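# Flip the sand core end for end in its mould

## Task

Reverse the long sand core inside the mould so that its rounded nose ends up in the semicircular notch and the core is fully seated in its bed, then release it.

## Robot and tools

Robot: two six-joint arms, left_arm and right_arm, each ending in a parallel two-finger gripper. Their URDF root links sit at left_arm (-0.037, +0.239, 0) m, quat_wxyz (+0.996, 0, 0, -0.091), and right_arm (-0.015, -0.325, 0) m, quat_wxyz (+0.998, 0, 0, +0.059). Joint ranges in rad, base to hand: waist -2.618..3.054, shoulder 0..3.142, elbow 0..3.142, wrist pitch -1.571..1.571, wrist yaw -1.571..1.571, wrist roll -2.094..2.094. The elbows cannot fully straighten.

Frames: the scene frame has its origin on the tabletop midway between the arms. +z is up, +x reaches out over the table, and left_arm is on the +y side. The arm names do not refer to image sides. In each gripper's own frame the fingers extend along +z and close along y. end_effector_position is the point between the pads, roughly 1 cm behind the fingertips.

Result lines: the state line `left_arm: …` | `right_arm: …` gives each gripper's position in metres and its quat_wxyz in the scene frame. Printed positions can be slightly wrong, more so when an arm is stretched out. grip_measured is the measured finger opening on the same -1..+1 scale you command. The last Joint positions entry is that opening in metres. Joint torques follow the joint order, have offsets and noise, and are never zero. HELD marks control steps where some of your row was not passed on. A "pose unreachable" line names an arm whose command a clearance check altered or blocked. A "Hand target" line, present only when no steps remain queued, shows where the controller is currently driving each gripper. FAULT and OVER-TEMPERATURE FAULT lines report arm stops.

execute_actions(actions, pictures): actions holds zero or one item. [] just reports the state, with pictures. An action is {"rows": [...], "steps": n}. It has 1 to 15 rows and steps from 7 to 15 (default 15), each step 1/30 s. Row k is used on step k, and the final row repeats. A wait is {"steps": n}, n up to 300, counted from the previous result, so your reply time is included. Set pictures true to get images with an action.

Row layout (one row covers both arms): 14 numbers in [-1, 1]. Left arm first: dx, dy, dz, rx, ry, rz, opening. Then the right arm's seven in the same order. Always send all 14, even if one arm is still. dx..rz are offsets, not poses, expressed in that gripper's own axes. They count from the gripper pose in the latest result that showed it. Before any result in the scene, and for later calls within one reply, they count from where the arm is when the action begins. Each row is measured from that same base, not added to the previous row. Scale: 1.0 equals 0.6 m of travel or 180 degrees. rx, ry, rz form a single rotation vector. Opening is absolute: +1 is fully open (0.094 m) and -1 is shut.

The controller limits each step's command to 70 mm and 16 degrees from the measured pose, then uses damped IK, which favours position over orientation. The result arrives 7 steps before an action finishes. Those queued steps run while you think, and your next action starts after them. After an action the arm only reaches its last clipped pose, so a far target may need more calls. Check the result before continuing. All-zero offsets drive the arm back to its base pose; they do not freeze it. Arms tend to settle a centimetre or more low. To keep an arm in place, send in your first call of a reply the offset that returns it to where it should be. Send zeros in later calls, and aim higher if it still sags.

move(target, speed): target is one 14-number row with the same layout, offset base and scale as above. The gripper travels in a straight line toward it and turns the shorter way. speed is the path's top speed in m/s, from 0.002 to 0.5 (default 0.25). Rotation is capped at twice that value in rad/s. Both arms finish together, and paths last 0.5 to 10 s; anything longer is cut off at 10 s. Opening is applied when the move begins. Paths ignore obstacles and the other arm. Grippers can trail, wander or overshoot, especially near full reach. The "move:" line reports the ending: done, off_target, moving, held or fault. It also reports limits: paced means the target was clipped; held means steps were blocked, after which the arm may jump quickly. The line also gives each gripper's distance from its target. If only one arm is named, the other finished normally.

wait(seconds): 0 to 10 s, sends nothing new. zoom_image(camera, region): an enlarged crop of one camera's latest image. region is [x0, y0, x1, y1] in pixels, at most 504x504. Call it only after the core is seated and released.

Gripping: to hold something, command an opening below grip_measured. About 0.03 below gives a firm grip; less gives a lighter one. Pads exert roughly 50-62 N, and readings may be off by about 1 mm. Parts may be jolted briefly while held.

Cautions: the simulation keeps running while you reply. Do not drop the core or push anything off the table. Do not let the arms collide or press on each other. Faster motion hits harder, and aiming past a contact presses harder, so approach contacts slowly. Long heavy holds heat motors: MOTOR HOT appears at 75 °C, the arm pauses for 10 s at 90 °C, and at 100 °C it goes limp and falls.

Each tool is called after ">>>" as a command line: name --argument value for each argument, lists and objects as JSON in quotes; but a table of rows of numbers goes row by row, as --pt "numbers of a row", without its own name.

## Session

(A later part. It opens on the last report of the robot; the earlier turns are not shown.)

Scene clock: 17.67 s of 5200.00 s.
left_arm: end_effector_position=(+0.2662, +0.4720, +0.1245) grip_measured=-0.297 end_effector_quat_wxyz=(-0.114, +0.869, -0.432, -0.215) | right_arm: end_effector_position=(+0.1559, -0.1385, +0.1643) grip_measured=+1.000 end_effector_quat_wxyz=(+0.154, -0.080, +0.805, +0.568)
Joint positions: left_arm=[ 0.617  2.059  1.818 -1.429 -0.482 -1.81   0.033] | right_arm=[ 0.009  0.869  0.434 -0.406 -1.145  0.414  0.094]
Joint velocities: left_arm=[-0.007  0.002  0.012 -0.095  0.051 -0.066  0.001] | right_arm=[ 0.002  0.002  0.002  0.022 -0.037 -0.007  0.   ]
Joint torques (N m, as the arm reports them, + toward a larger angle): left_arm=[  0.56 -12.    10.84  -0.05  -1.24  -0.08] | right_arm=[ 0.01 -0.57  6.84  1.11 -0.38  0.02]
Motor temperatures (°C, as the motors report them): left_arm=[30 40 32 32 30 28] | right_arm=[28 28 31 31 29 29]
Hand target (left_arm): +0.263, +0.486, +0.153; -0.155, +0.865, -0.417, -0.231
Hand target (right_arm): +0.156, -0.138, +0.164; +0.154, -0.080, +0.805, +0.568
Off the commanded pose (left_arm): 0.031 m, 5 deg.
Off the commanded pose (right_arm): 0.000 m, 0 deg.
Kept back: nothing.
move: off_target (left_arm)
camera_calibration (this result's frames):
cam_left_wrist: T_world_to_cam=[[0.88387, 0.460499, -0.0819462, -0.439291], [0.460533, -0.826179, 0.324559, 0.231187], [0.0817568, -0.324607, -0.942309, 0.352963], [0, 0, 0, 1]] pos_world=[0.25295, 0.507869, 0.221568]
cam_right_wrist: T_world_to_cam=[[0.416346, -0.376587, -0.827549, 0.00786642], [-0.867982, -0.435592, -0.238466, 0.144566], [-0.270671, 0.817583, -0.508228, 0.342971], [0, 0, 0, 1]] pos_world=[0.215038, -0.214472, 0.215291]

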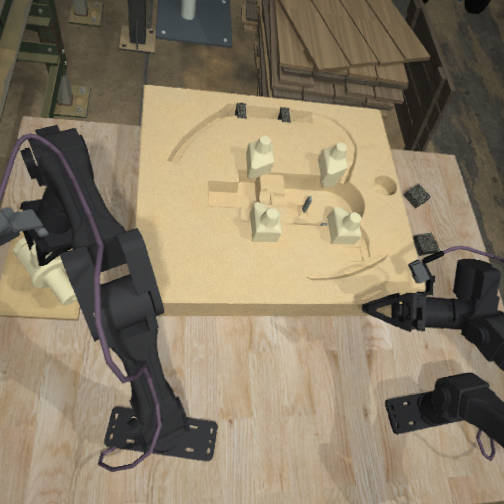

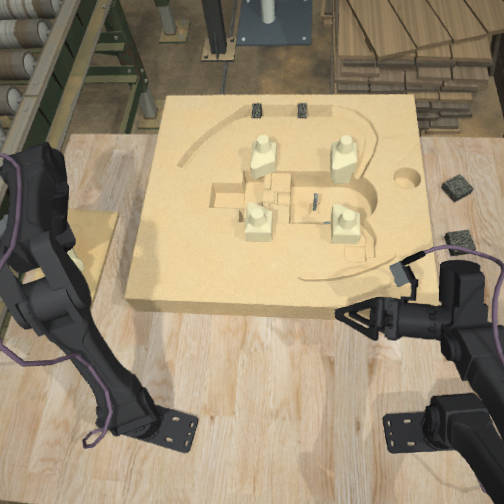

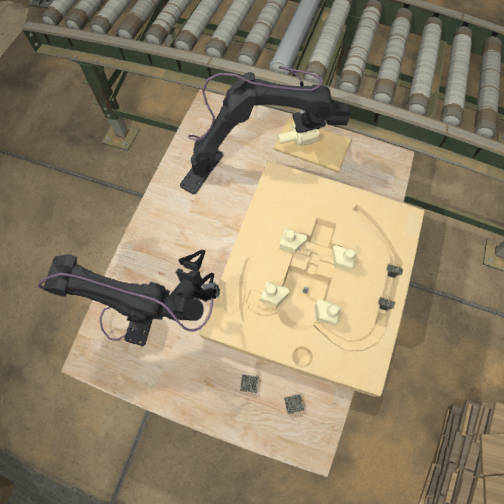

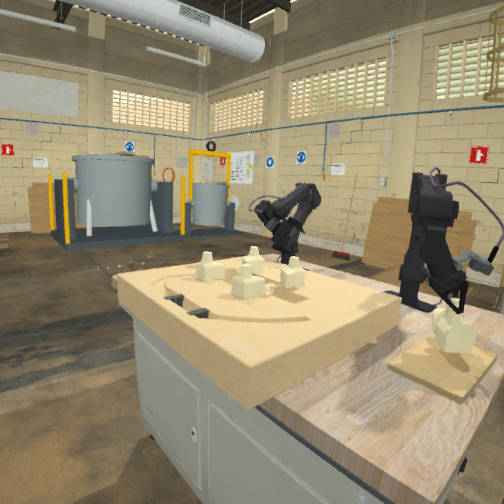

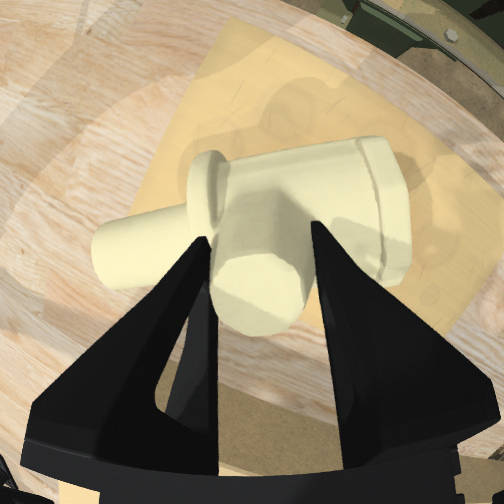

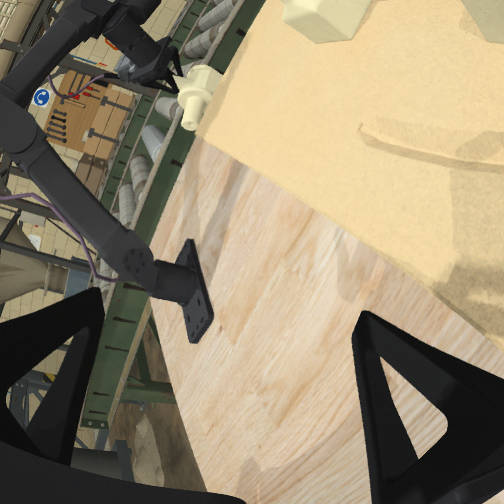

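>>> execute_actions --actions '[{"rows":[[-0.036,-0.009,-0.024,0.018,-0.022,-0.011,-0.37,0,0,0,0,0,0,1],[-0.034,-0.009,-0.02,0.018,-0.022,-0.011,-0.37,0,0,0,0,0,0,1],[-0.032,-0.009,-0.016,0.018,-0.022,-0.011,-0.37,0,0,0,0,0,0,1],[-0.031,-0.009,-0.014,0.018,-0.022,-0.011,-0.37,0,0,0,0,0,0,1],[-0.03,-0.009,-0.012,0.018,-0.022,-0.011,-0.37,0,0,0,0,0,0,1],[-0.029,-0.009,-0.01,0.018,-0.022,-0.011,-0.37,0,0,0,0,0,0,1],[-0.028,-0.009,-0.008,0.018,-0.022,-0.011,-0.37,0,0,0,0,0,0,1],[-0.027,-0.009,-0.006,0.018,-0.022,-0.011,-0.37,0,0,0,0,0,0,1],[-0.026,-0.009,-0.004,0.018,-0.022,-0.011,-0.37,0,0,0,0,0,0,1],[-0.025,-0.009,-0.002,0.018,-0.022,-0.011,-0.37,0,0,0,0,0,0,1],[-0.024,-0.009,0,0.018,-0.022,-0.011,-0.37,0,0,0,0,0,0,1],[-0.023,-0.009,0.002,0.018,-0.022,-0.011,-0.37,0,0,0,0,0,0,1],[-0.022,-0.009,0.004,0.018,-0.022,-0.011,-0.37,0,0,0,0,0,0,1],[-0.021,-0.009,0.006,0.018,-0.022,-0.011,-0.37,0,0,0,0,0,0,1],[-0.02,-0.009,0.008,0.018,-0.022,-0.011,-0.37,0,0,0,0,0,0,1]]}]'

>>> execute_actions --actions '[{"rows":[[-0.025,-0.01,-0.015,0.018,-0.02,-0.011,-0.37,0,0,0,0,0,0,1],[-0.024,-0.01,-0.013,0.018,-0.02,-0.011,-0.37,0,0,0,0,0,0,1],[-0.023,-0.01,-0.011,0.018,-0.02,-0.011,-0.37,0,0,0,0,0,0,1],[-0.022,-0.01,-0.009,0.018,-0.02,-0.011,-0.37,0,0,0,0,0,0,1],[-0.021,-0.01,-0.007,0.018,-0.02,-0.011,-0.37,0,0,0,0,0,0,1],[-0.019,-0.009,-0.005,0.017,-0.019,-0.01,-0.37,0,0,0,0,0,0,1],[-0.017,-0.008,-0.003,0.016,-0.018,-0.01,-0.37,0,0,0,0,0,0,1],[-0.015,-0.007,-0.001,0.015,-0.017,-0.009,-0.37,0,0,0,0,0,0,1],[-0.013,-0.006,0.001,0.014,-0.015,-0.008,-0.37,0,0,0,0,0,0,1],[-0.011,-0.005,0.003,0.012,-0.013,-0.007,-0.37,0,0,0,0,0,0,1],[-0.009,-0.004,0.005,0.01,-0.011,-0.006,-0.37,0,0,0,0,0,0,1],[-0.007,-0.003,0.007,0.008,-0.009,-0.005,-0.37,0,0,0,0,0,0,1]],"steps":12}]'

>>> execute_actions --actions '[{"steps":12}]'

Scene clock: 19.10 s of 5200.00 s.
left_arm: end_effector_position=(+0.2682, +0.4731, +0.1187) grip_measured=-0.297 end_effector_quat_wxyz=(-0.119, +0.870, -0.429, -0.212) | right_arm: end_effector_position=(+0.1559, -0.1385, +0.1643) grip_measured=+1.000 end_effector_quat_wxyz=(+0.154, -0.080, +0.805, +0.568)
Joint positions: left_arm=[ 0.617  2.059  1.795 -1.397 -0.483 -1.813  0.033] | right_arm=[ 0.009  0.869  0.434 -0.406 -1.145  0.414  0.094]
Joint velocities: left_arm=[-0.017 -0.012 -0.212  0.183  0.022  0.007 -0.001] | right_arm=[0.012 0.012 0.007 0.022 0.007 0.066 0.   ]
Joint torques (N m, as the arm reports them, + toward a larger angle): left_arm=[  0.23 -12.46   6.91   0.09  -1.19  -0.08] | right_arm=[ 0.01 -0.58  6.82  1.11 -0.38  0.02]
Motor temperatures (°C, as the motors report them): left_arm=[30 40 32 32 30 28] | right_arm=[28 28 31 31 29 29]
Steps of this call (steps 1 to 35: nothing new was sent; steps 36 to 43: the first 8 steps of this action). Readings (end_effector_position):
36: left_arm (+0.2658, +0.4719, +0.1245) | right_arm (+0.1559, -0.1385, +0.1643)
37: left_arm (+0.2661, +0.4720, +0.1245) | right_arm (+0.1559, -0.1385, +0.1643)
39: left_arm (+0.2672, +0.4726, +0.1239) | right_arm (+0.1559, -0.1385, +0.1643)
43: the state above

Scene clock: 19.50 s of 5200.00 s.
left_arm: end_effector_position=(+0.2654, +0.4732, +0.1047) grip_measured=-0.297 end_effector_quat_wxyz=(-0.119, +0.870, -0.427, -0.217) | right_arm: end_effector_position=(+0.1559, -0.1385, +0.1643) grip_measured=+1.000 end_effector_quat_wxyz=(+0.154, -0.080, +0.805, +0.568)
Joint positions: left_arm=[ 0.617  2.059  1.736 -1.346 -0.491 -1.818  0.033] | right_arm=[ 0.009  0.869  0.434 -0.406 -1.145  0.414  0.094]
Joint velocities: left_arm=[ 0.002 -0.007 -0.042  0.037 -0.125 -0.037 -0.002] | right_arm=[ 0.022  0.002 -0.012  0.007  0.007 -0.007  0.   ]
Joint torques (N m, as the arm reports them, + toward a larger angle): left_arm=[ -0.5  -12.16   6.07   0.37  -0.9   -0.13] | right_arm=[ 0.01 -0.57  6.83  1.11 -0.38  0.02]
Motor temperatures (°C, as the motors report them): left_arm=[30 40 32 32 30 28] | right_arm=[28 28 31 31 29 29]
Off your previous action's commanded pose (left_arm): 0.022 m, 5 deg at its last step (step 7 of this call).
Off your previous action's commanded pose (right_arm): 0.000 m, 0 deg at its last step (step 7 of this call).
Steps of this call (steps 1 to 7: the last 7 steps of your previous action; steps 8 to 12: the first 5 steps of this action, its rows measured from where the robot was after step 7). Readings (end_effector_position):
7: left_arm (+0.2661, +0.4722, +0.1086) | right_arm (+0.1559, -0.1385, +0.1643)
8: left_arm (+0.2661, +0.4722, +0.1074) | right_arm (+0.1559, -0.1385, +0.1643)
9: left_arm (+0.2661, +0.4722, +0.1062) | right_arm (+0.1559, -0.1385, +0.1643)
11: left_arm (+0.2656, +0.4728, +0.1049) | right_arm (+0.1559, -0.1385, +0.1643)
12: the state above

Scene clock: 19.90 s of 5200.00 s.
left_arm: end_effector_position=(+0.2648, +0.4736, +0.1040) grip_measured=-0.297 end_effector_quat_wxyz=(-0.120, +0.869, -0.428, -0.219) | right_arm: end_effector_position=(+0.1559, -0.1385, +0.1643) grip_measured=+1.000 end_effector_quat_wxyz=(+0.154, -0.080, +0.805, +0.568)
Joint positions: left_arm=[ 0.617  2.058  1.731 -1.341 -0.495 -1.817  0.033] | right_arm=[ 0.009  0.869  0.434 -0.406 -1.145  0.414  0.094]
Joint velocities: left_arm=[ 0.012  0.002 -0.012 -0.007  0.095 -0.007  0.001] | right_arm=[-0.017  0.002  0.007 -0.125  0.022  0.022  0.   ]
Joint torques (N m, as the arm reports them, + toward a larger angle): left_arm=[  0.18 -11.13   4.97   0.45  -0.58  -0.02] | right_arm=[ 0.01 -0.57  6.84  1.11 -0.38  0.02]
Motor temperatures (°C, as the motors report them): left_arm=[30 40 32 32 30 28] | right_arm=[28 28 31 31 29 29]
Hand target (left_arm): +0.264, +0.478, +0.107; -0.134, +0.868, -0.424, -0.221
Hand target (right_arm): +0.156, -0.138, +0.164; +0.154, -0.080, +0.805, +0.568
Off the commanded pose (left_arm): 0.005 m, 2 deg.
Off the commanded pose (right_arm): 0.000 m, 0 deg.
Kept back: nothing.
Steps of this call (steps 1 to 7: the last 7 steps of your previous action; steps 8 to 12: nothing new was sent). Readings (end_effector_position):
1: left_arm (+0.2652, +0.4735, +0.1044) | right_arm (+0.1559, -0.1385, +0.1643)
2: left_arm (+0.2651, +0.4735, +0.1042) | right_arm (+0.1559, -0.1385, +0.1643)
4: left_arm (+0.2649, +0.4737, +0.1040) | right_arm (+0.1559, -0.1385, +0.1643)
8: left_arm (+0.2648, +0.4736, +0.1040) | right_arm (+0.1559, -0.1385, +0.1643)
12: the state above

>>> execute_actions --actions '[{"rows":[[-0.005,0,-0.008,0,0,0,-0.33,0,0,0,0,0,0,1],[-0.005,0,-0.008,0,0,0,-0.29,0,0,0,0,0,0,1],[-0.005,0,-0.008,0,0,0,-0.25,0,0,0,0,0,0,1],[-0.005,0,-0.008,0,0,0,-0.15,0,0,0,0,0,0,1],[-0.005,0,-0.01,0,0,0,0,0,0,0,0,0,0,1],[-0.008,0,-0.016,0,0,0,0.2,0,0,0,0,0,0,1],[-0.012,0,-0.023,0,0,0,0.4,0,0,0,0,0,0,1],[-0.016,0,-0.03,0,0,0,0.5,0,0,0,0,0,0,1],[-0.02,0,-0.038,0,0,0,0.5,0,0,0,0,0,0,1],[-0.024,0,-0.045,0,0,0,0.5,0,0,0,0,0,0,1],[-0.028,0,-0.053,0,0,0,0.5,0,0,0,0,0,0,1],[-0.032,0,-0.06,0,0,0,0.5,0,0,0,0,0,0,1],[-0.036,0,-0.068,0,0,0,0.5,0,0,0,0,0,0,1]]}]'

>>> move --target '[0,0,0,0.464,0.01,0.842,0.5,0,0,0,0,0,0,1]' --speed 0.5

Scene clock: 20.80 s of 5200.00 s.
left_arm: end_effector_position=(+0.2637, +0.4726, +0.1072) grip_measured=+0.433 end_effector_quat_wxyz=(-0.116, +0.869, -0.428, -0.220) | right_arm: end_effector_position=(+0.1559, -0.1385, +0.1643) grip_measured=+1.000 end_effector_quat_wxyz=(+0.154, -0.080, +0.805, +0.568)
Joint positions: left_arm=[ 0.617  2.058  1.744 -1.362 -0.492 -1.817  0.067] | right_arm=[ 0.009  0.869  0.434 -0.406 -1.145  0.414  0.094]
Joint velocities: left_arm=[-0.007 -0.012  0.261 -0.388  0.051 -0.081  0.129] | right_arm=[-0.007 -0.017  0.007 -0.022 -0.007 -0.007  0.   ]
Joint torques (N m, as the arm reports them, + toward a larger angle): left_arm=[ -0.12 -10.7    9.8    0.2   -0.38  -0.05] | right_arm=[ 0.01 -0.57  6.84  1.11 -0.38  0.03]
Motor temperatures (°C, as the motors report them): left_arm=[30 40 32 32 30 28] | right_arm=[28 28 31 32 29 29]
Steps of this call (steps 1 to 19: nothing new was sent; steps 20 to 27: the first 8 steps of this action). Readings (end_effector_position):
20: left_arm (+0.2648, +0.4734, +0.1039) | right_arm (+0.1559, -0.1385, +0.1643)
21: left_arm (+0.2647, +0.4733, +0.1039) | right_arm (+0.1559, -0.1385, +0.1643)
23: left_arm (+0.2647, +0.4733, +0.1039) | right_arm (+0.1559, -0.1385, +0.1643)
27: the state above

Scene clock: 25.37 s of 5200.00 s.
left_arm: end_effector_position=(+0.2620, +0.4711, +0.1385) grip_measured=+0.497 end_effector_quat_wxyz=(+0.218, +0.372, +0.896, -0.108) | right_arm: end_effector_position=(+0.1559, -0.1385, +0.1643) grip_measured=+1.000 end_effector_quat_wxyz=(+0.154, -0.080, +0.805, +0.568)
Joint positions: left_arm=[ 1.061  2.03   1.831 -1.457  0.484  1.687  0.07 ] | right_arm=[ 0.009  0.869  0.434 -0.406 -1.145  0.414  0.094]
Joint velocities: left_arm=[-0.002  0.007 -0.007 -0.066  0.037  0.022  0.   ] | right_arm=[-0.002  0.012  0.002  0.022  0.022  0.007  0.   ]
Joint torques (N m, as the arm reports them, + toward a larger angle): left_arm=[ 0.33 -9.41  9.05  0.1   0.51  0.05] | right_arm=[ 0.   -0.58  6.84  1.11 -0.38  0.02]
Motor temperatures (°C, as the motors report them): left_arm=[30 40 32 32 30 28] | right_arm=[28 28 32 32 29 29]
Hand target (left_arm): +0.265, +0.472, +0.144; +0.227, +0.374, +0.893, -0.106
Hand target (right_arm): +0.156, -0.138, +0.164; +0.154, -0.080, +0.805, +0.568
Off your previous action's commanded pose (left_arm): 0.015 m, 1 deg at its last step (step 7 of this call).
Off your previous action's commanded pose (right_arm): 0.000 m, 0 deg at its last step (step 7 of this call).
Off the commanded pose (left_arm): 0.004 m, 1 deg.
Off the commanded pose (right_arm): 0.000 m, 0 deg.
Kept back: nothing.
move: done
camera_calibration (this result's frames):
cam_left_wrist: T_world_to_cam=[[-0.817761, -0.572051, -0.0634304, 0.495684], [-0.559107, 0.763389, 0.323475, -0.253715], [-0.136622, 0.29999, -0.944108, 0.129432], [0, 0, 0, 1]] pos_world=[0.281181, 0.438412, 0.23571]
cam_right_wrist: T_world_to_cam=[[0.416346, -0.376587, -0.827549, 0.00786642], [-0.867982, -0.435592, -0.238466, 0.144566], [-0.270671, 0.817583, -0.508228, 0.342971], [0, 0, 0, 1]] pos_world=[0.215038, -0.214472, 0.215291]

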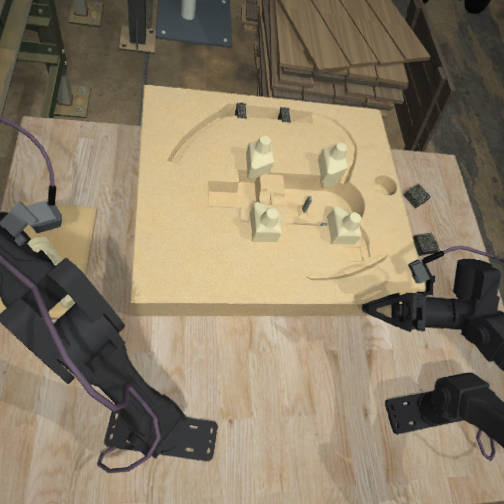

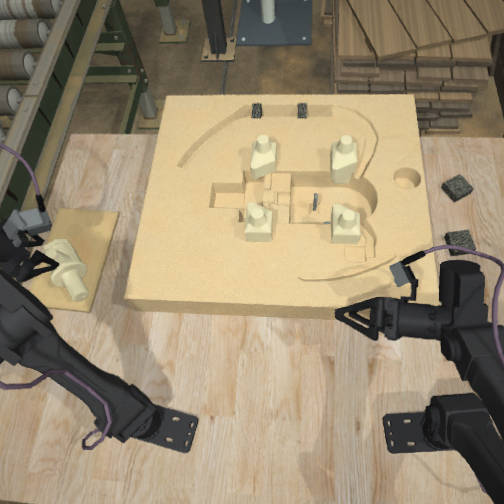

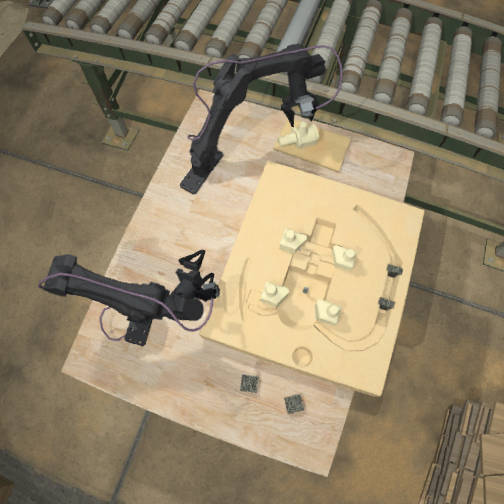

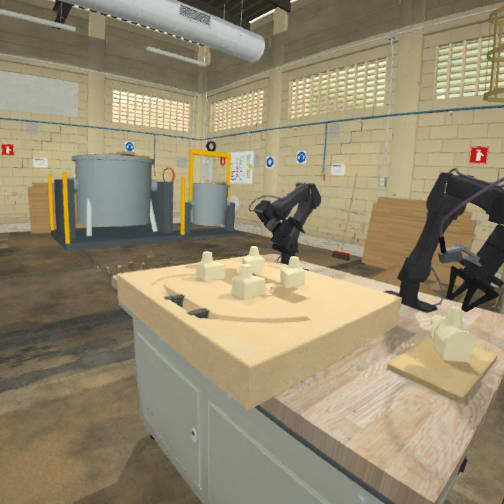

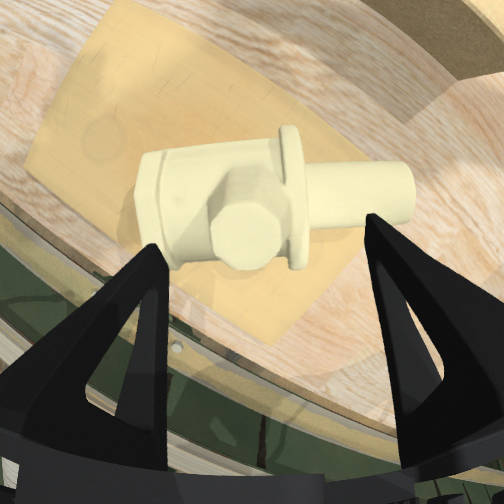

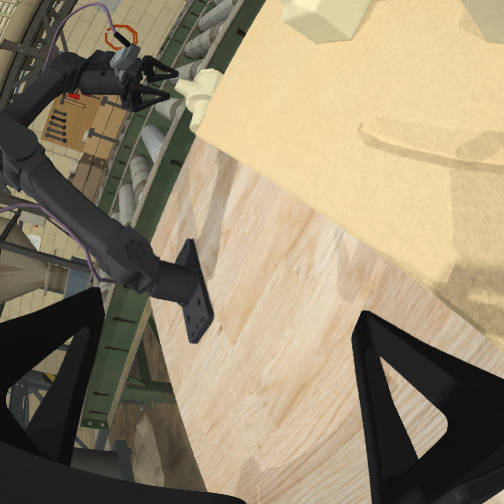

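>>> move --target '[0.0147,0.01,0.0497,0.006,-0.026,0.034,0.05,0,0,0,0,0,0,1]' --speed 0.1

Scene clock: 26.87 s of 5200.00 s.
left_arm: end_effector_position=(+0.2701, +0.4725, +0.1098) grip_measured=+0.053 end_effector_quat_wxyz=(+0.245, +0.420, +0.866, -0.113) | right_arm: end_effector_position=(+0.1559, -0.1385, +0.1643) grip_measured=+1.000 end_effector_quat_wxyz=(+0.154, -0.080, +0.805, +0.568)
Joint positions: left_arm=[ 1.067  2.087  1.782 -1.385  0.534  1.821  0.049] | right_arm=[ 0.009  0.869  0.434 -0.406 -1.145  0.414  0.094]
Joint velocities: left_arm=[-0.017  0.002  0.002 -0.081  0.037  0.022  0.002] | right_arm=[-0.002  0.007 -0.002 -0.022 -0.022 -0.051  0.   ]
Joint torques (N m, as the arm reports them, + toward a larger angle): left_arm=[ 0.72 -9.97  5.24  0.24  0.62  0.02] | right_arm=[ 0.01 -0.58  6.84  1.11 -0.38  0.02]
Motor temperatures (°C, as the motors report them): left_arm=[30 40 32 32 30 28] | right_arm=[28 28 32 32 29 29]
Hand target (left_arm): +0.270, +0.471, +0.108; +0.256, +0.417, +0.864, -0.120
Hand target (right_arm): +0.156, -0.138, +0.164; +0.154, -0.080, +0.805, +0.568
Off the commanded pose (left_arm): 0.003 m, 2 deg.
Off the commanded pose (right_arm): 0.000 m, 0 deg.
Kept back: nothing.
move: done
camera_calibration (this result's frames):
cam_left_wrist: T_world_to_cam=[[-0.867365, -0.485006, -0.111571, 0.478806], [-0.495894, 0.823324, 0.276092, -0.281202], [-0.0420477, 0.2948, -0.954633, 0.0810495], [0, 0, 0, 1]] pos_world=[0.279261, 0.439851, 0.208431]
cam_right_wrist: T_world_to_cam=[[0.416346, -0.376587, -0.827549, 0.00786642], [-0.867982, -0.435592, -0.238466, 0.144566], [-0.270671, 0.817583, -0.508228, 0.342971], [0, 0, 0, 1]] pos_world=[0.215038, -0.214472, 0.215291]

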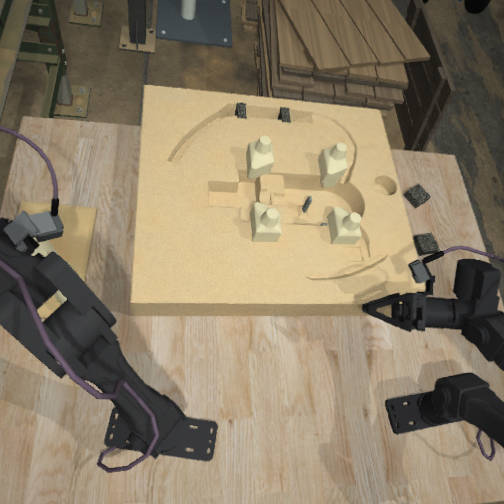

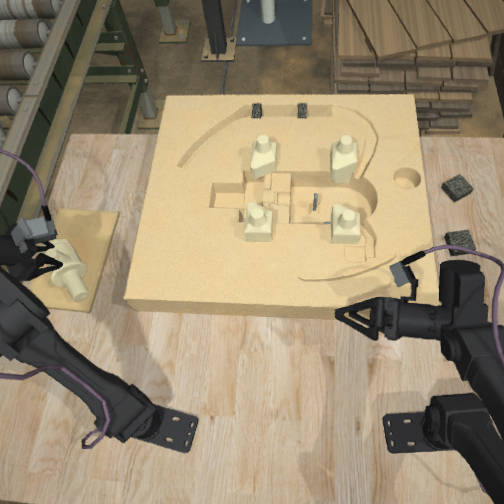

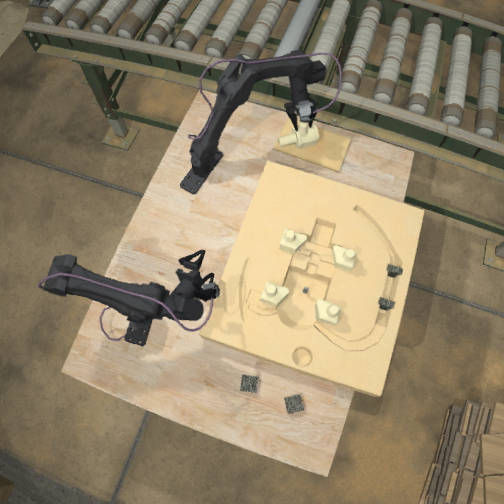

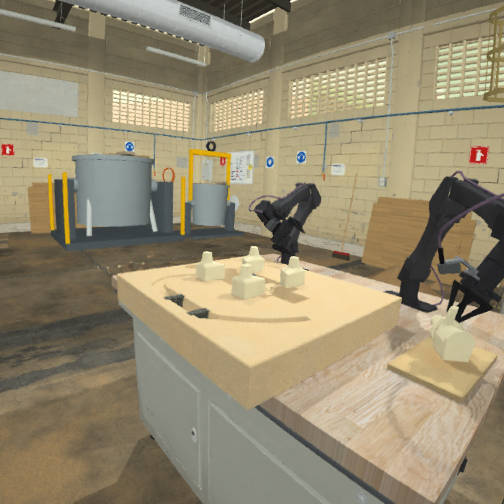

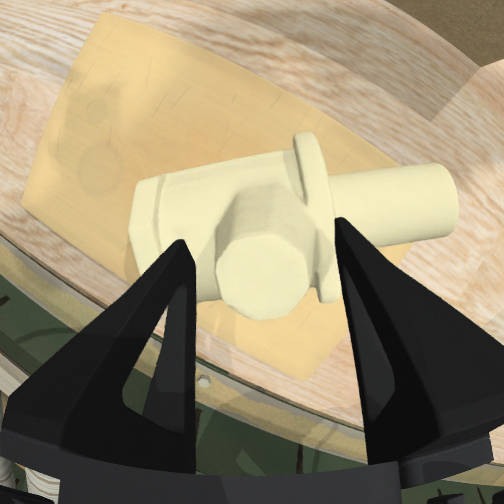

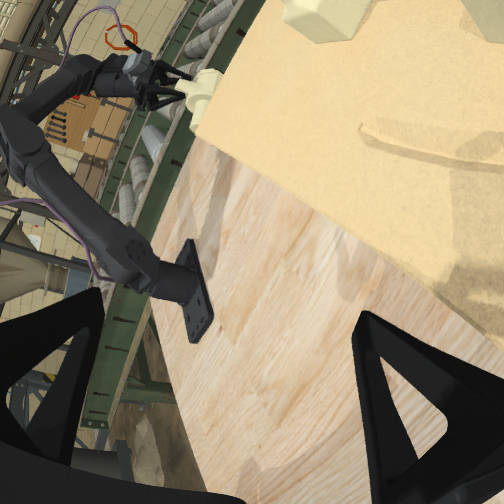

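>>> execute_actions --actions '[{"rows":[[0.003,-0.003,0.008,0.003,-0.004,-0.002,-0.05,0,0,0,0,0,0,1],[0.003,-0.003,0.011,0.003,-0.004,-0.002,-0.08,0,0,0,0,0,0,1],[0.003,-0.003,0.011,0.003,-0.004,-0.002,-0.11,0,0,0,0,0,0,1],[0.003,-0.003,0.011,0.003,-0.004,-0.002,-0.14,0,0,0,0,0,0,1],[0.003,-0.003,0.011,0.003,-0.004,-0.002,-0.16,0,0,0,0,0,0,1],[0.003,-0.003,0.011,0.003,-0.004,-0.002,-0.18,0,0,0,0,0,0,1],[0.003,-0.003,0.011,0.003,-0.004,-0.002,-0.2,0,0,0,0,0,0,1],[0.003,-0.003,0.011,0.003,-0.004,-0.002,-0.22,0,0,0,0,0,0,1],[0.003,-0.003,0.011,0.003,-0.004,-0.002,-0.24,0,0,0,0,0,0,1],[0.003,-0.003,0.011,0.003,-0.004,-0.002,-0.26,0,0,0,0,0,0,1],[0.003,-0.003,0.011,0.003,-0.004,-0.002,-0.28,0,0,0,0,0,0,1],[0.003,-0.003,0.011,0.003,-0.004,-0.002,-0.3,0,0,0,0,0,0,1],[0.003,-0.003,0.011,0.003,-0.004,-0.002,-0.33,0,0,0,0,0,0,1],[0.003,-0.003,0.011,0.003,-0.004,-0.002,-0.37,0,0,0,0,0,0,1]]}]'

>>> execute_actions --actions '[{"steps":11}]'

Scene clock: 27.73 s of 5200.00 s.
left_arm: end_effector_position=(+0.2701, +0.4723, +0.1087) grip_measured=-0.207 end_effector_quat_wxyz=(+0.245, +0.421, +0.866, -0.113) | right_arm: end_effector_position=(+0.1559, -0.1385, +0.1643) grip_measured=+1.000 end_effector_quat_wxyz=(+0.154, -0.080, +0.805, +0.568)
Joint positions: left_arm=[ 1.067  2.087  1.778 -1.381  0.535  1.822  0.037] | right_arm=[ 0.009  0.869  0.434 -0.406 -1.145  0.414  0.094]
Joint velocities: left_arm=[-0.022 -0.007 -0.061 -0.066 -0.037  0.037 -0.019] | right_arm=[0.007 0.012 0.002 0.022 0.022 0.022 0.   ]
Joint torques (N m, as the arm reports them, + toward a larger angle): left_arm=[ 0.08 -9.87  5.18  0.32  0.43 -0.01] | right_arm=[ 0.02 -0.58  6.83  1.11 -0.38  0.02]
Motor temperatures (°C, as the motors report them): left_arm=[30 40 32 31 30 28] | right_arm=[28 28 32 32 29 29]
Steps of this call (steps 1 to 18: nothing new was sent; steps 19 to 26: the first 8 steps of this action). Readings (end_effector_position):
19: left_arm (+0.2703, +0.4725, +0.1099) | right_arm (+0.1559, -0.1385, +0.1643)
20: left_arm (+0.2705, +0.4727, +0.1098) | right_arm (+0.1559, -0.1385, +0.1643)
22: left_arm (+0.2709, +0.4733, +0.1097) | right_arm (+0.1559, -0.1385, +0.1643)
26: the state above

Scene clock: 28.10 s of 5200.00 s.
left_arm: end_effector_position=(+0.2694, +0.4715, +0.1083) grip_measured=-0.309 end_effector_quat_wxyz=(+0.244, +0.420, +0.866, -0.116) | right_arm: end_effector_position=(+0.1559, -0.1385, +0.1643) grip_measured=+1.000 end_effector_quat_wxyz=(+0.154, -0.080, +0.805, +0.568)
Joint positions: left_arm=[ 1.067  2.087  1.776 -1.384  0.535  1.822  0.032] | right_arm=[ 0.009  0.869  0.434 -0.406 -1.145  0.414  0.094]
Joint velocities: left_arm=[-0.007  0.012  0.002 -0.066 -0.007 -0.037  0.001] | right_arm=[-0.007 -0.002  0.002  0.037 -0.037 -0.022  0.   ]
Joint torques (N m, as the arm reports them, + toward a larger angle): left_arm=[ 0.03 -9.76  5.09  0.29  0.44 -0.02] | right_arm=[ 0.01 -0.56  6.83  1.11 -0.38  0.02]
Motor temperatures (°C, as the motors report them): left_arm=[30 40 31 31 30 28] | right_arm=[28 28 32 32 29 29]
Hand target (left_arm): +0.270, +0.470, +0.103; +0.248, +0.418, +0.866, -0.121
Hand target (right_arm): +0.156, -0.138, +0.164; +0.154, -0.080, +0.805, +0.568
Off the commanded pose (left_arm): 0.005 m, 1 deg.
Off the commanded pose (right_arm): 0.000 m, 0 deg.
Kept back: nothing.
Steps of this call (steps 1 to 7: the last 7 steps of your previous action; steps 8 to 11: nothing new was sent). Readings (end_effector_position):
1: left_arm (+0.2698, +0.4719, +0.1085) | right_arm (+0.1559, -0.1385, +0.1643)
2: left_arm (+0.2696, +0.4716, +0.1085) | right_arm (+0.1559, -0.1385, +0.1643)
4: left_arm (+0.2694, +0.4715, +0.1083) | right_arm (+0.1559, -0.1385, +0.1643)
8: left_arm (+0.2694, +0.4715, +0.1083) | right_arm (+0.1559, -0.1385, +0.1643)
11: the state above

>>> move --target '[-0.22,0.01,-0.221,-0.168,-0.034,-0.245,-0.39,0,0,0,0,0,0,1]' --speed 0.25

Scene clock: 31.07 s of 5200.00 s.
left_arm: end_effector_position=(+0.2842, +0.4352, +0.2479) grip_measured=-0.309 end_effector_quat_wxyz=(+0.264, -0.028, +0.964, -0.029) | right_arm: end_effector_position=(+0.1559, -0.1385, +0.1643) grip_measured=+1.000 end_effector_quat_wxyz=(+0.154, -0.080, +0.805, +0.568)
Joint positions: left_arm=[ 0.903  1.656  1.757 -1.277  0.376  0.586  0.032] | right_arm=[ 0.009  0.869  0.434 -0.406 -1.145  0.414  0.094]
Joint velocities: left_arm=[ 0.007  0.002 -0.007  0.007 -0.022  0.022 -0.001] | right_arm=[-0.017 -0.007  0.002 -0.051  0.037  0.007  0.   ]
Joint torques (N m, as the arm reports them, + toward a larger angle): left_arm=[ -0.76 -10.32  11.56   1.58   0.66  -0.08] | right_arm=[ 0.   -0.58  6.85  1.11 -0.38  0.02]
Motor temperatures (°C, as the motors report them): left_arm=[30 41 32 31 30 28] | right_arm=[28 28 32 32 29 29]
Hand target (left_arm): +0.297, +0.435, +0.288; +0.328, -0.009, +0.945, +0.000
Hand target (right_arm): +0.156, -0.138, +0.164; +0.154, -0.080, +0.805, +0.568
Off the commanded pose (left_arm): 0.046 m, 9 deg.
Off the commanded pose (right_arm): 0.000 m, 0 deg.
Kept back: nothing.
move: off_target (left_arm)
camera_calibration (this result's frames):
cam_left_wrist: T_world_to_cam=[[-0.121624, -0.992076, -0.0315049, 0.477195], [-0.954696, 0.108238, 0.277201, 0.159659], [-0.271594, 0.0637919, -0.960295, 0.391677], [0, 0, 0, 1]] pos_world=[0.316842, 0.431147, 0.346902]
cam_right_wrist: T_world_to_cam=[[0.416346, -0.376587, -0.827549, 0.00786642], [-0.867982, -0.435592, -0.238466, 0.144566], [-0.270671, 0.817583, -0.508228, 0.342971], [0, 0, 0, 1]] pos_world=[0.215038, -0.214472, 0.215291]

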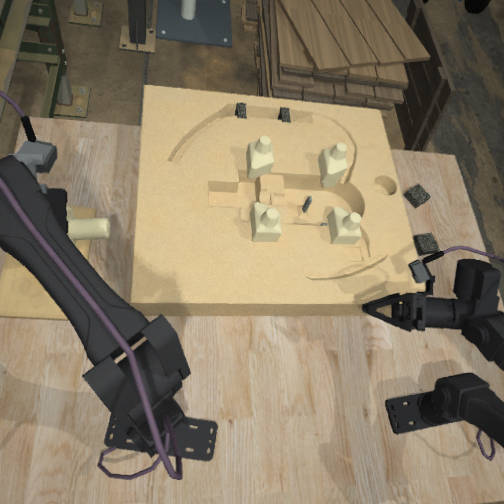

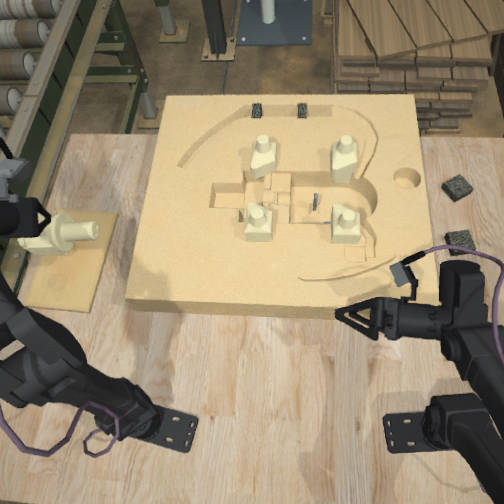

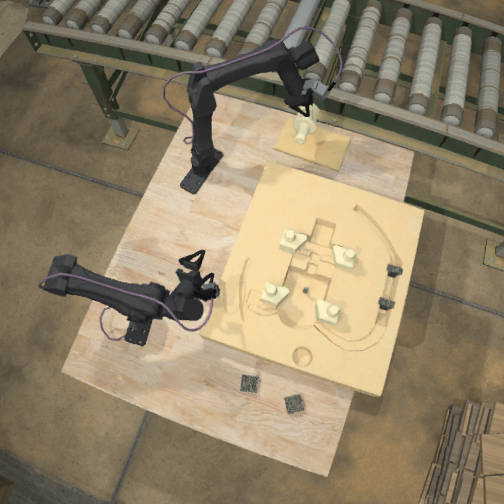

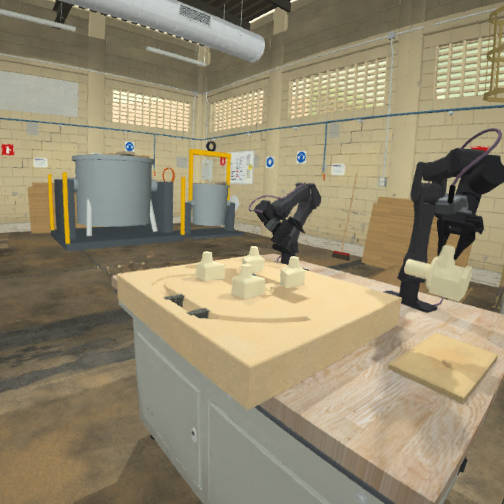

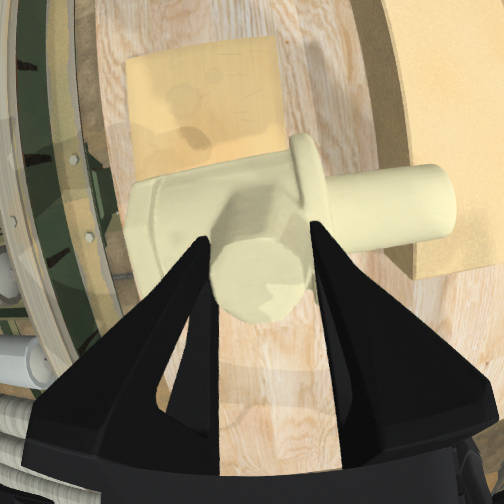

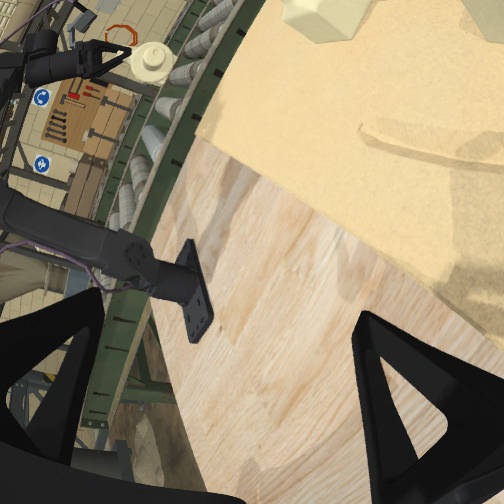

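>>> move --target '[-0.265,-0.498,0.131,-0.012,-0.058,0.013,-0.39,0,0,0,0,0,0,1]' --speed 0.22

Scene clock: 33.60 s of 5200.00 s.
left_arm: end_effector_position=(+0.4468, +0.1404, +0.2208) grip_measured=-0.309 end_effector_quat_wxyz=(+0.262, +0.002, +0.965, +0.003) | right_arm: end_effector_position=(+0.1559, -0.1385, +0.1643) grip_measured=+1.000 end_effector_quat_wxyz=(+0.154, -0.080, +0.805, +0.568)
Joint positions: left_arm=[-0.067  2.007  2.079 -1.127 -0.13  -0.211  0.032] | right_arm=[ 0.009  0.869  0.434 -0.406 -1.145  0.414  0.094]
Joint velocities: left_arm=[-0.002 -0.002  0.017  0.007 -0.037 -0.007  0.   ] | right_arm=[ 0.012 -0.007 -0.012 -0.007  0.007 -0.007  0.   ]
Joint torques (N m, as the arm reports them, + toward a larger angle): left_arm=[  0.44 -13.47  12.75   1.95  -0.42  -0.07] | right_arm=[ 0.   -0.57  6.83  1.11 -0.38  0.02]
Motor temperatures (°C, as the motors report them): left_arm=[30 41 32 32 30 28] | right_arm=[28 28 32 32 29 29]
Hand target (left_arm): +0.462, +0.144, +0.275; +0.345, -0.014, +0.939, -0.003
Hand target (right_arm): +0.156, -0.138, +0.164; +0.154, -0.080, +0.805, +0.568
Off the commanded pose (left_arm): 0.066 m, 11 deg.
Off the commanded pose (right_arm): 0.000 m, 0 deg.
Kept back: nothing.
move: off_target (left_arm)
camera_calibration (this result's frames):
cam_left_wrist: T_world_to_cam=[[-0.163006, -0.980827, -0.106804, 0.237236], [-0.948703, 0.126095, 0.289937, 0.346336], [-0.270911, 0.148586, -0.951068, 0.414375], [0, 0, 0, 1]] pos_world=[0.4795, 0.127446, 0.31902]
cam_right_wrist: T_world_to_cam=[[0.416346, -0.376587, -0.827549, 0.00786642], [-0.867982, -0.435592, -0.238466, 0.144566], [-0.270671, 0.817583, -0.508228, 0.342971], [0, 0, 0, 1]] pos_world=[0.215038, -0.214472, 0.215291]

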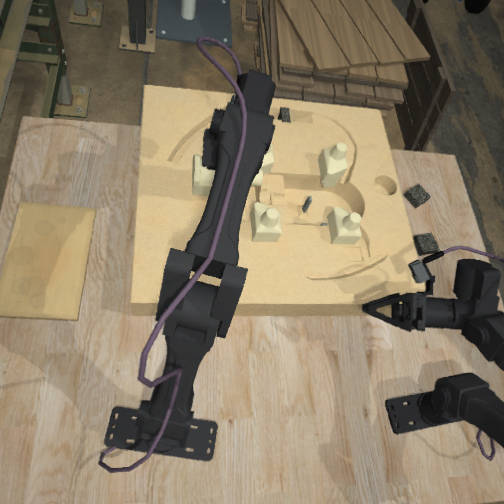

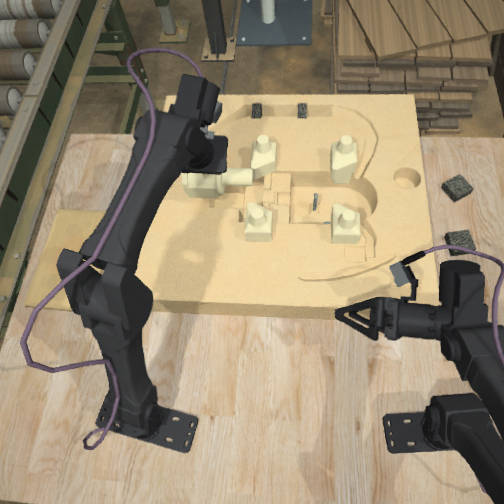

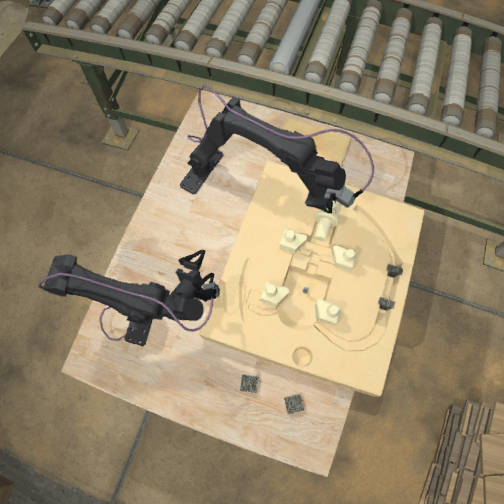

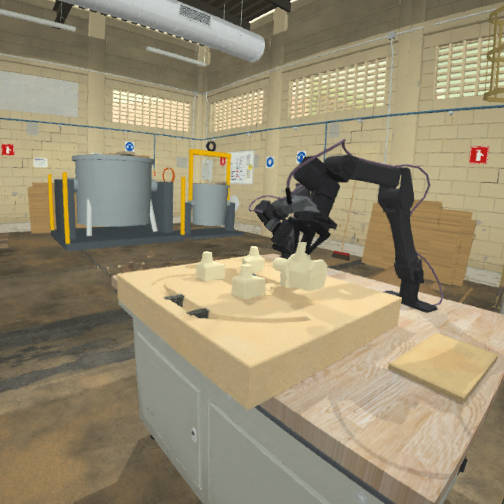

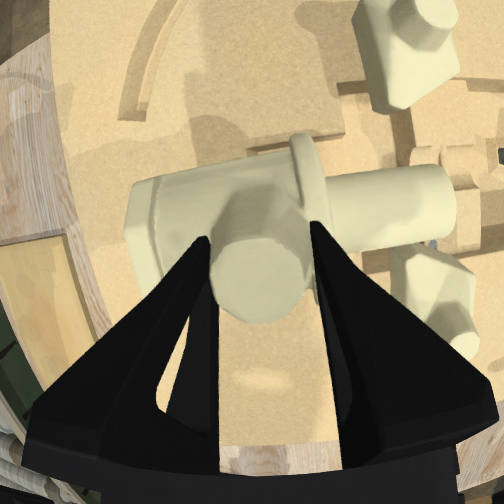

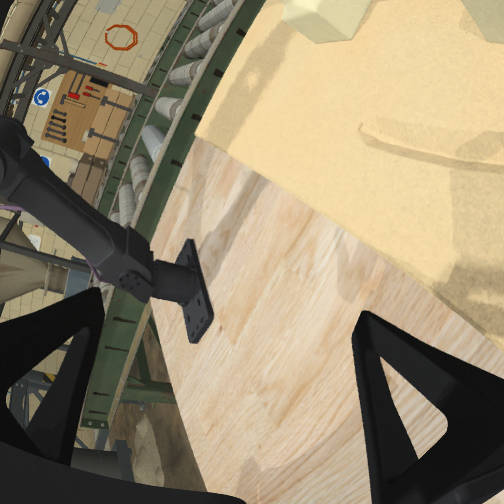

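>>> execute_actions --actions '[{"rows":[[-0.073,0.002,-0.058,0.001,-0.057,-0.011,-0.39,0,0,0,0,0,0,1],[-0.072,-0.003,-0.055,0.001,-0.057,-0.011,-0.39,0,0,0,0,0,0,1],[-0.071,-0.009,-0.052,0.001,-0.057,-0.011,-0.39,0,0,0,0,0,0,1],[-0.07,-0.015,-0.049,0.001,-0.057,-0.011,-0.39,0,0,0,0,0,0,1],[-0.069,-0.021,-0.046,0.001,-0.057,-0.011,-0.39,0,0,0,0,0,0,1],[-0.068,-0.027,-0.043,0.001,-0.057,-0.011,-0.39,0,0,0,0,0,0,1],[-0.067,-0.033,-0.04,0.001,-0.057,-0.011,-0.39,0,0,0,0,0,0,1],[-0.066,-0.039,-0.037,0.001,-0.057,-0.011,-0.39,0,0,0,0,0,0,1],[-0.065,-0.045,-0.034,0.001,-0.057,-0.011,-0.39,0,0,0,0,0,0,1],[-0.064,-0.051,-0.031,0.001,-0.057,-0.011,-0.39,0,0,0,0,0,0,1],[-0.063,-0.057,-0.028,0.001,-0.057,-0.011,-0.39,0,0,0,0,0,0,1],[-0.062,-0.062,-0.025,0.001,-0.057,-0.011,-0.39,0,0,0,0,0,0,1],[-0.061,-0.067,-0.022,0.001,-0.057,-0.011,-0.39,0,0,0,0,0,0,1],[-0.06,-0.071,-0.02,0.001,-0.057,-0.011,-0.39,0,0,0,0,0,0,1],[-0.059,-0.074,-0.018,0.001,-0.057,-0.011,-0.39,0,0,0,0,0,0,1]]}]'

>>> execute_actions --actions '[{"steps":20}]' --pictures true

>>> zoom_image --camera "cam_low" --region '[240, 225, 340, 315]'

>>> zoom_image --camera "cam_head_right" --region '[185, 140, 305, 240]'

Scene clock: 34.60 s of 5200.00 s.
left_arm: end_effector_position=(+0.4464, +0.1314, +0.2218) grip_measured=-0.309 end_effector_quat_wxyz=(+0.268, -0.002, +0.963, +0.007) | right_arm: end_effector_position=(+0.1559, -0.1385, +0.1643) grip_measured=+1.000 end_effector_quat_wxyz=(+0.154, -0.080, +0.805, +0.568)
Joint positions: left_arm=[-0.094  2.007  2.079 -1.12  -0.155 -0.239  0.032] | right_arm=[ 0.009  0.869  0.434 -0.406 -1.145  0.414  0.094]
Joint velocities: left_arm=[-0.242  0.017 -0.002  0.11  -0.11  -0.256  0.   ] | right_arm=[-0.007  0.002  0.002  0.007 -0.051  0.007  0.   ]
Joint torques (N m, as the arm reports them, + toward a larger angle): left_arm=[ -1.62 -12.35   9.84   2.12  -0.3   -0.08] | right_arm=[ 0.02 -0.56  6.83  1.11 -0.38  0.02]
Motor temperatures (°C, as the motors report them): left_arm=[30 41 32 32 30 28] | right_arm=[28 28 32 32 29 29]
Steps of this call (steps 1 to 22: nothing new was sent; steps 23 to 30: the first 8 steps of this action). Readings (end_effector_position):
23: left_arm (+0.4466, +0.1406, +0.2207) | right_arm (+0.1559, -0.1385, +0.1643)
24: left_arm (+0.4466, +0.1407, +0.2207) | right_arm (+0.1559, -0.1385, +0.1643)
26: left_arm (+0.4466, +0.1403, +0.2209) | right_arm (+0.1559, -0.1385, +0.1643)
30: the state above

Scene clock: 35.27 s of 5200.00 s.
left_arm: end_effector_position=(+0.4512, +0.0932, +0.2041) grip_measured=-0.309 end_effector_quat_wxyz=(+0.270, +0.005, +0.963, +0.002) | right_arm: end_effector_position=(+0.1559, -0.1385, +0.1643) grip_measured=+1.000 end_effector_quat_wxyz=(+0.154, -0.080, +0.805, +0.568)
Joint positions: left_arm=[-0.174  2.057  2.079 -1.075 -0.184 -0.297  0.032] | right_arm=[ 0.009  0.869  0.434 -0.406 -1.145  0.414  0.094]
Joint velocities: left_arm=[ 0.007  0.007 -0.022 -0.037 -0.081 -0.022  0.   ] | right_arm=[-0.012 -0.012  0.007 -0.022  0.007 -0.007  0.   ]
Joint torques (N m, as the arm reports them, + toward a larger angle): left_arm=[  0.29 -14.23   9.06   2.06  -0.53  -0.06] | right_arm=[ 0.   -0.59  6.84  1.11 -0.38  0.02]
Motor temperatures (°C, as the motors report them): left_arm=[30 42 32 32 30 28] | right_arm=[28 28 32 32 29 29]
Hand target (left_arm): +0.467, +0.096, +0.248; +0.344, -0.013, +0.939, -0.007
Hand target (right_arm): +0.156, -0.138, +0.164; +0.154, -0.080, +0.805, +0.568
Off the commanded pose (left_arm): 0.048 m, 10 deg.
Off the commanded pose (right_arm): 0.000 m, 0 deg.
Kept back: nothing.
Steps of this call (steps 1 to 7: the last 7 steps of your previous action; steps 8 to 20: nothing new was sent). Readings (end_effector_position):
1: left_arm (+0.4464, +0.1274, +0.2219) | right_arm (+0.1559, -0.1385, +0.1643)
2: left_arm (+0.4465, +0.1230, +0.2214) | right_arm (+0.1559, -0.1385, +0.1643)
4: left_arm (+0.4470, +0.1133, +0.2188) | right_arm (+0.1559, -0.1385, +0.1643)
8: left_arm (+0.4487, +0.0965, +0.2100) | right_arm (+0.1559, -0.1385, +0.1643)
20: the state above
camera_calibration (this result's frames):
cam_left_wrist: T_world_to_cam=[[-0.167103, -0.979809, -0.109778, 0.192202], [-0.952492, 0.131675, 0.274627, 0.365648], [-0.254627, 0.150454, -0.955264, 0.40006], [0, 0, 0, 1]] pos_world=[0.48226, 0.0799843, 0.302845]
cam_right_wrist: T_world_to_cam=[[0.416346, -0.376587, -0.827549, 0.00786642], [-0.867982, -0.435592, -0.238466, 0.144566], [-0.270671, 0.817583, -0.508228, 0.342971], [0, 0, 0, 1]] pos_world=[0.215038, -0.214472, 0.215291]

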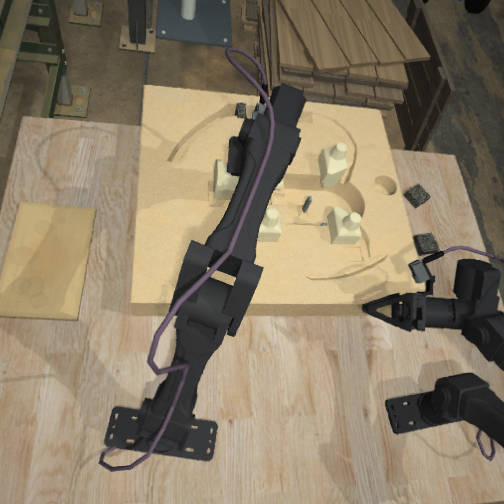

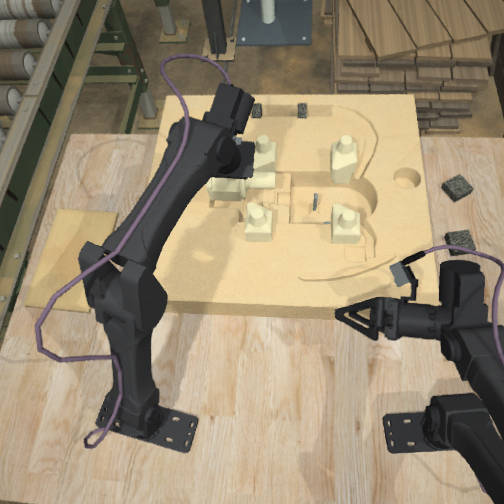

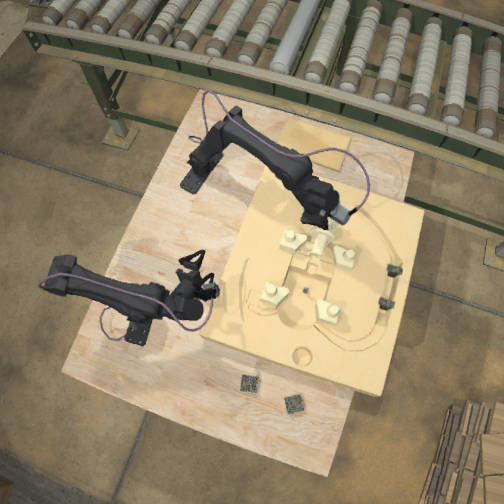

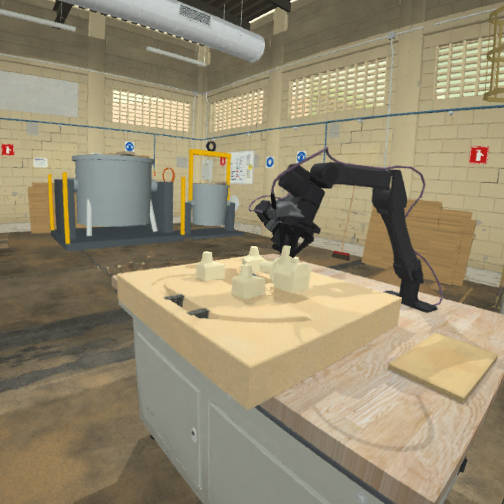

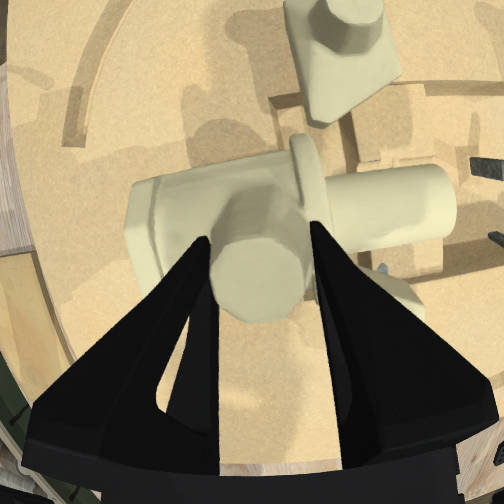

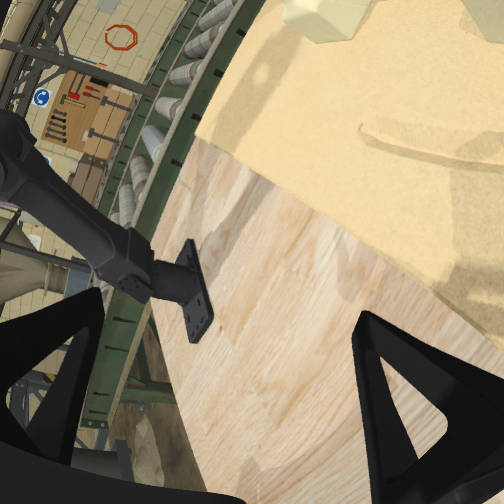

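Region (240, 225, 340, 315) of cam_low's 504x504 image, scaled by 5.040, with more detail than that image has; it fills the top 454 rows of this view, and the rest is white.

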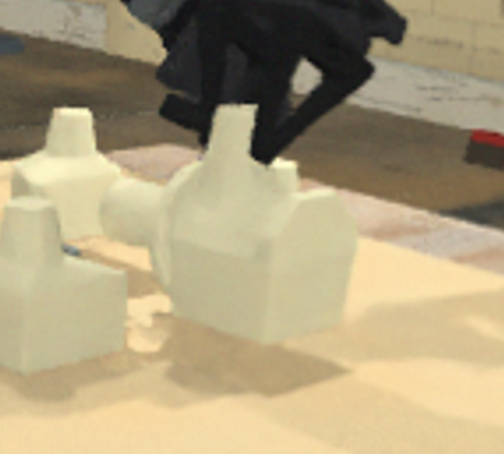

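Region (185, 140, 305, 240) of cam_head_right's 504x504 image, scaled by 4.200, with more detail than that image has.

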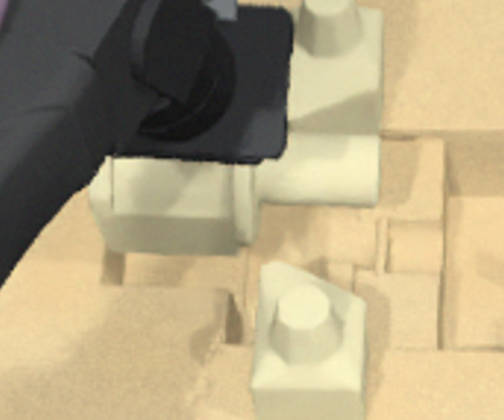

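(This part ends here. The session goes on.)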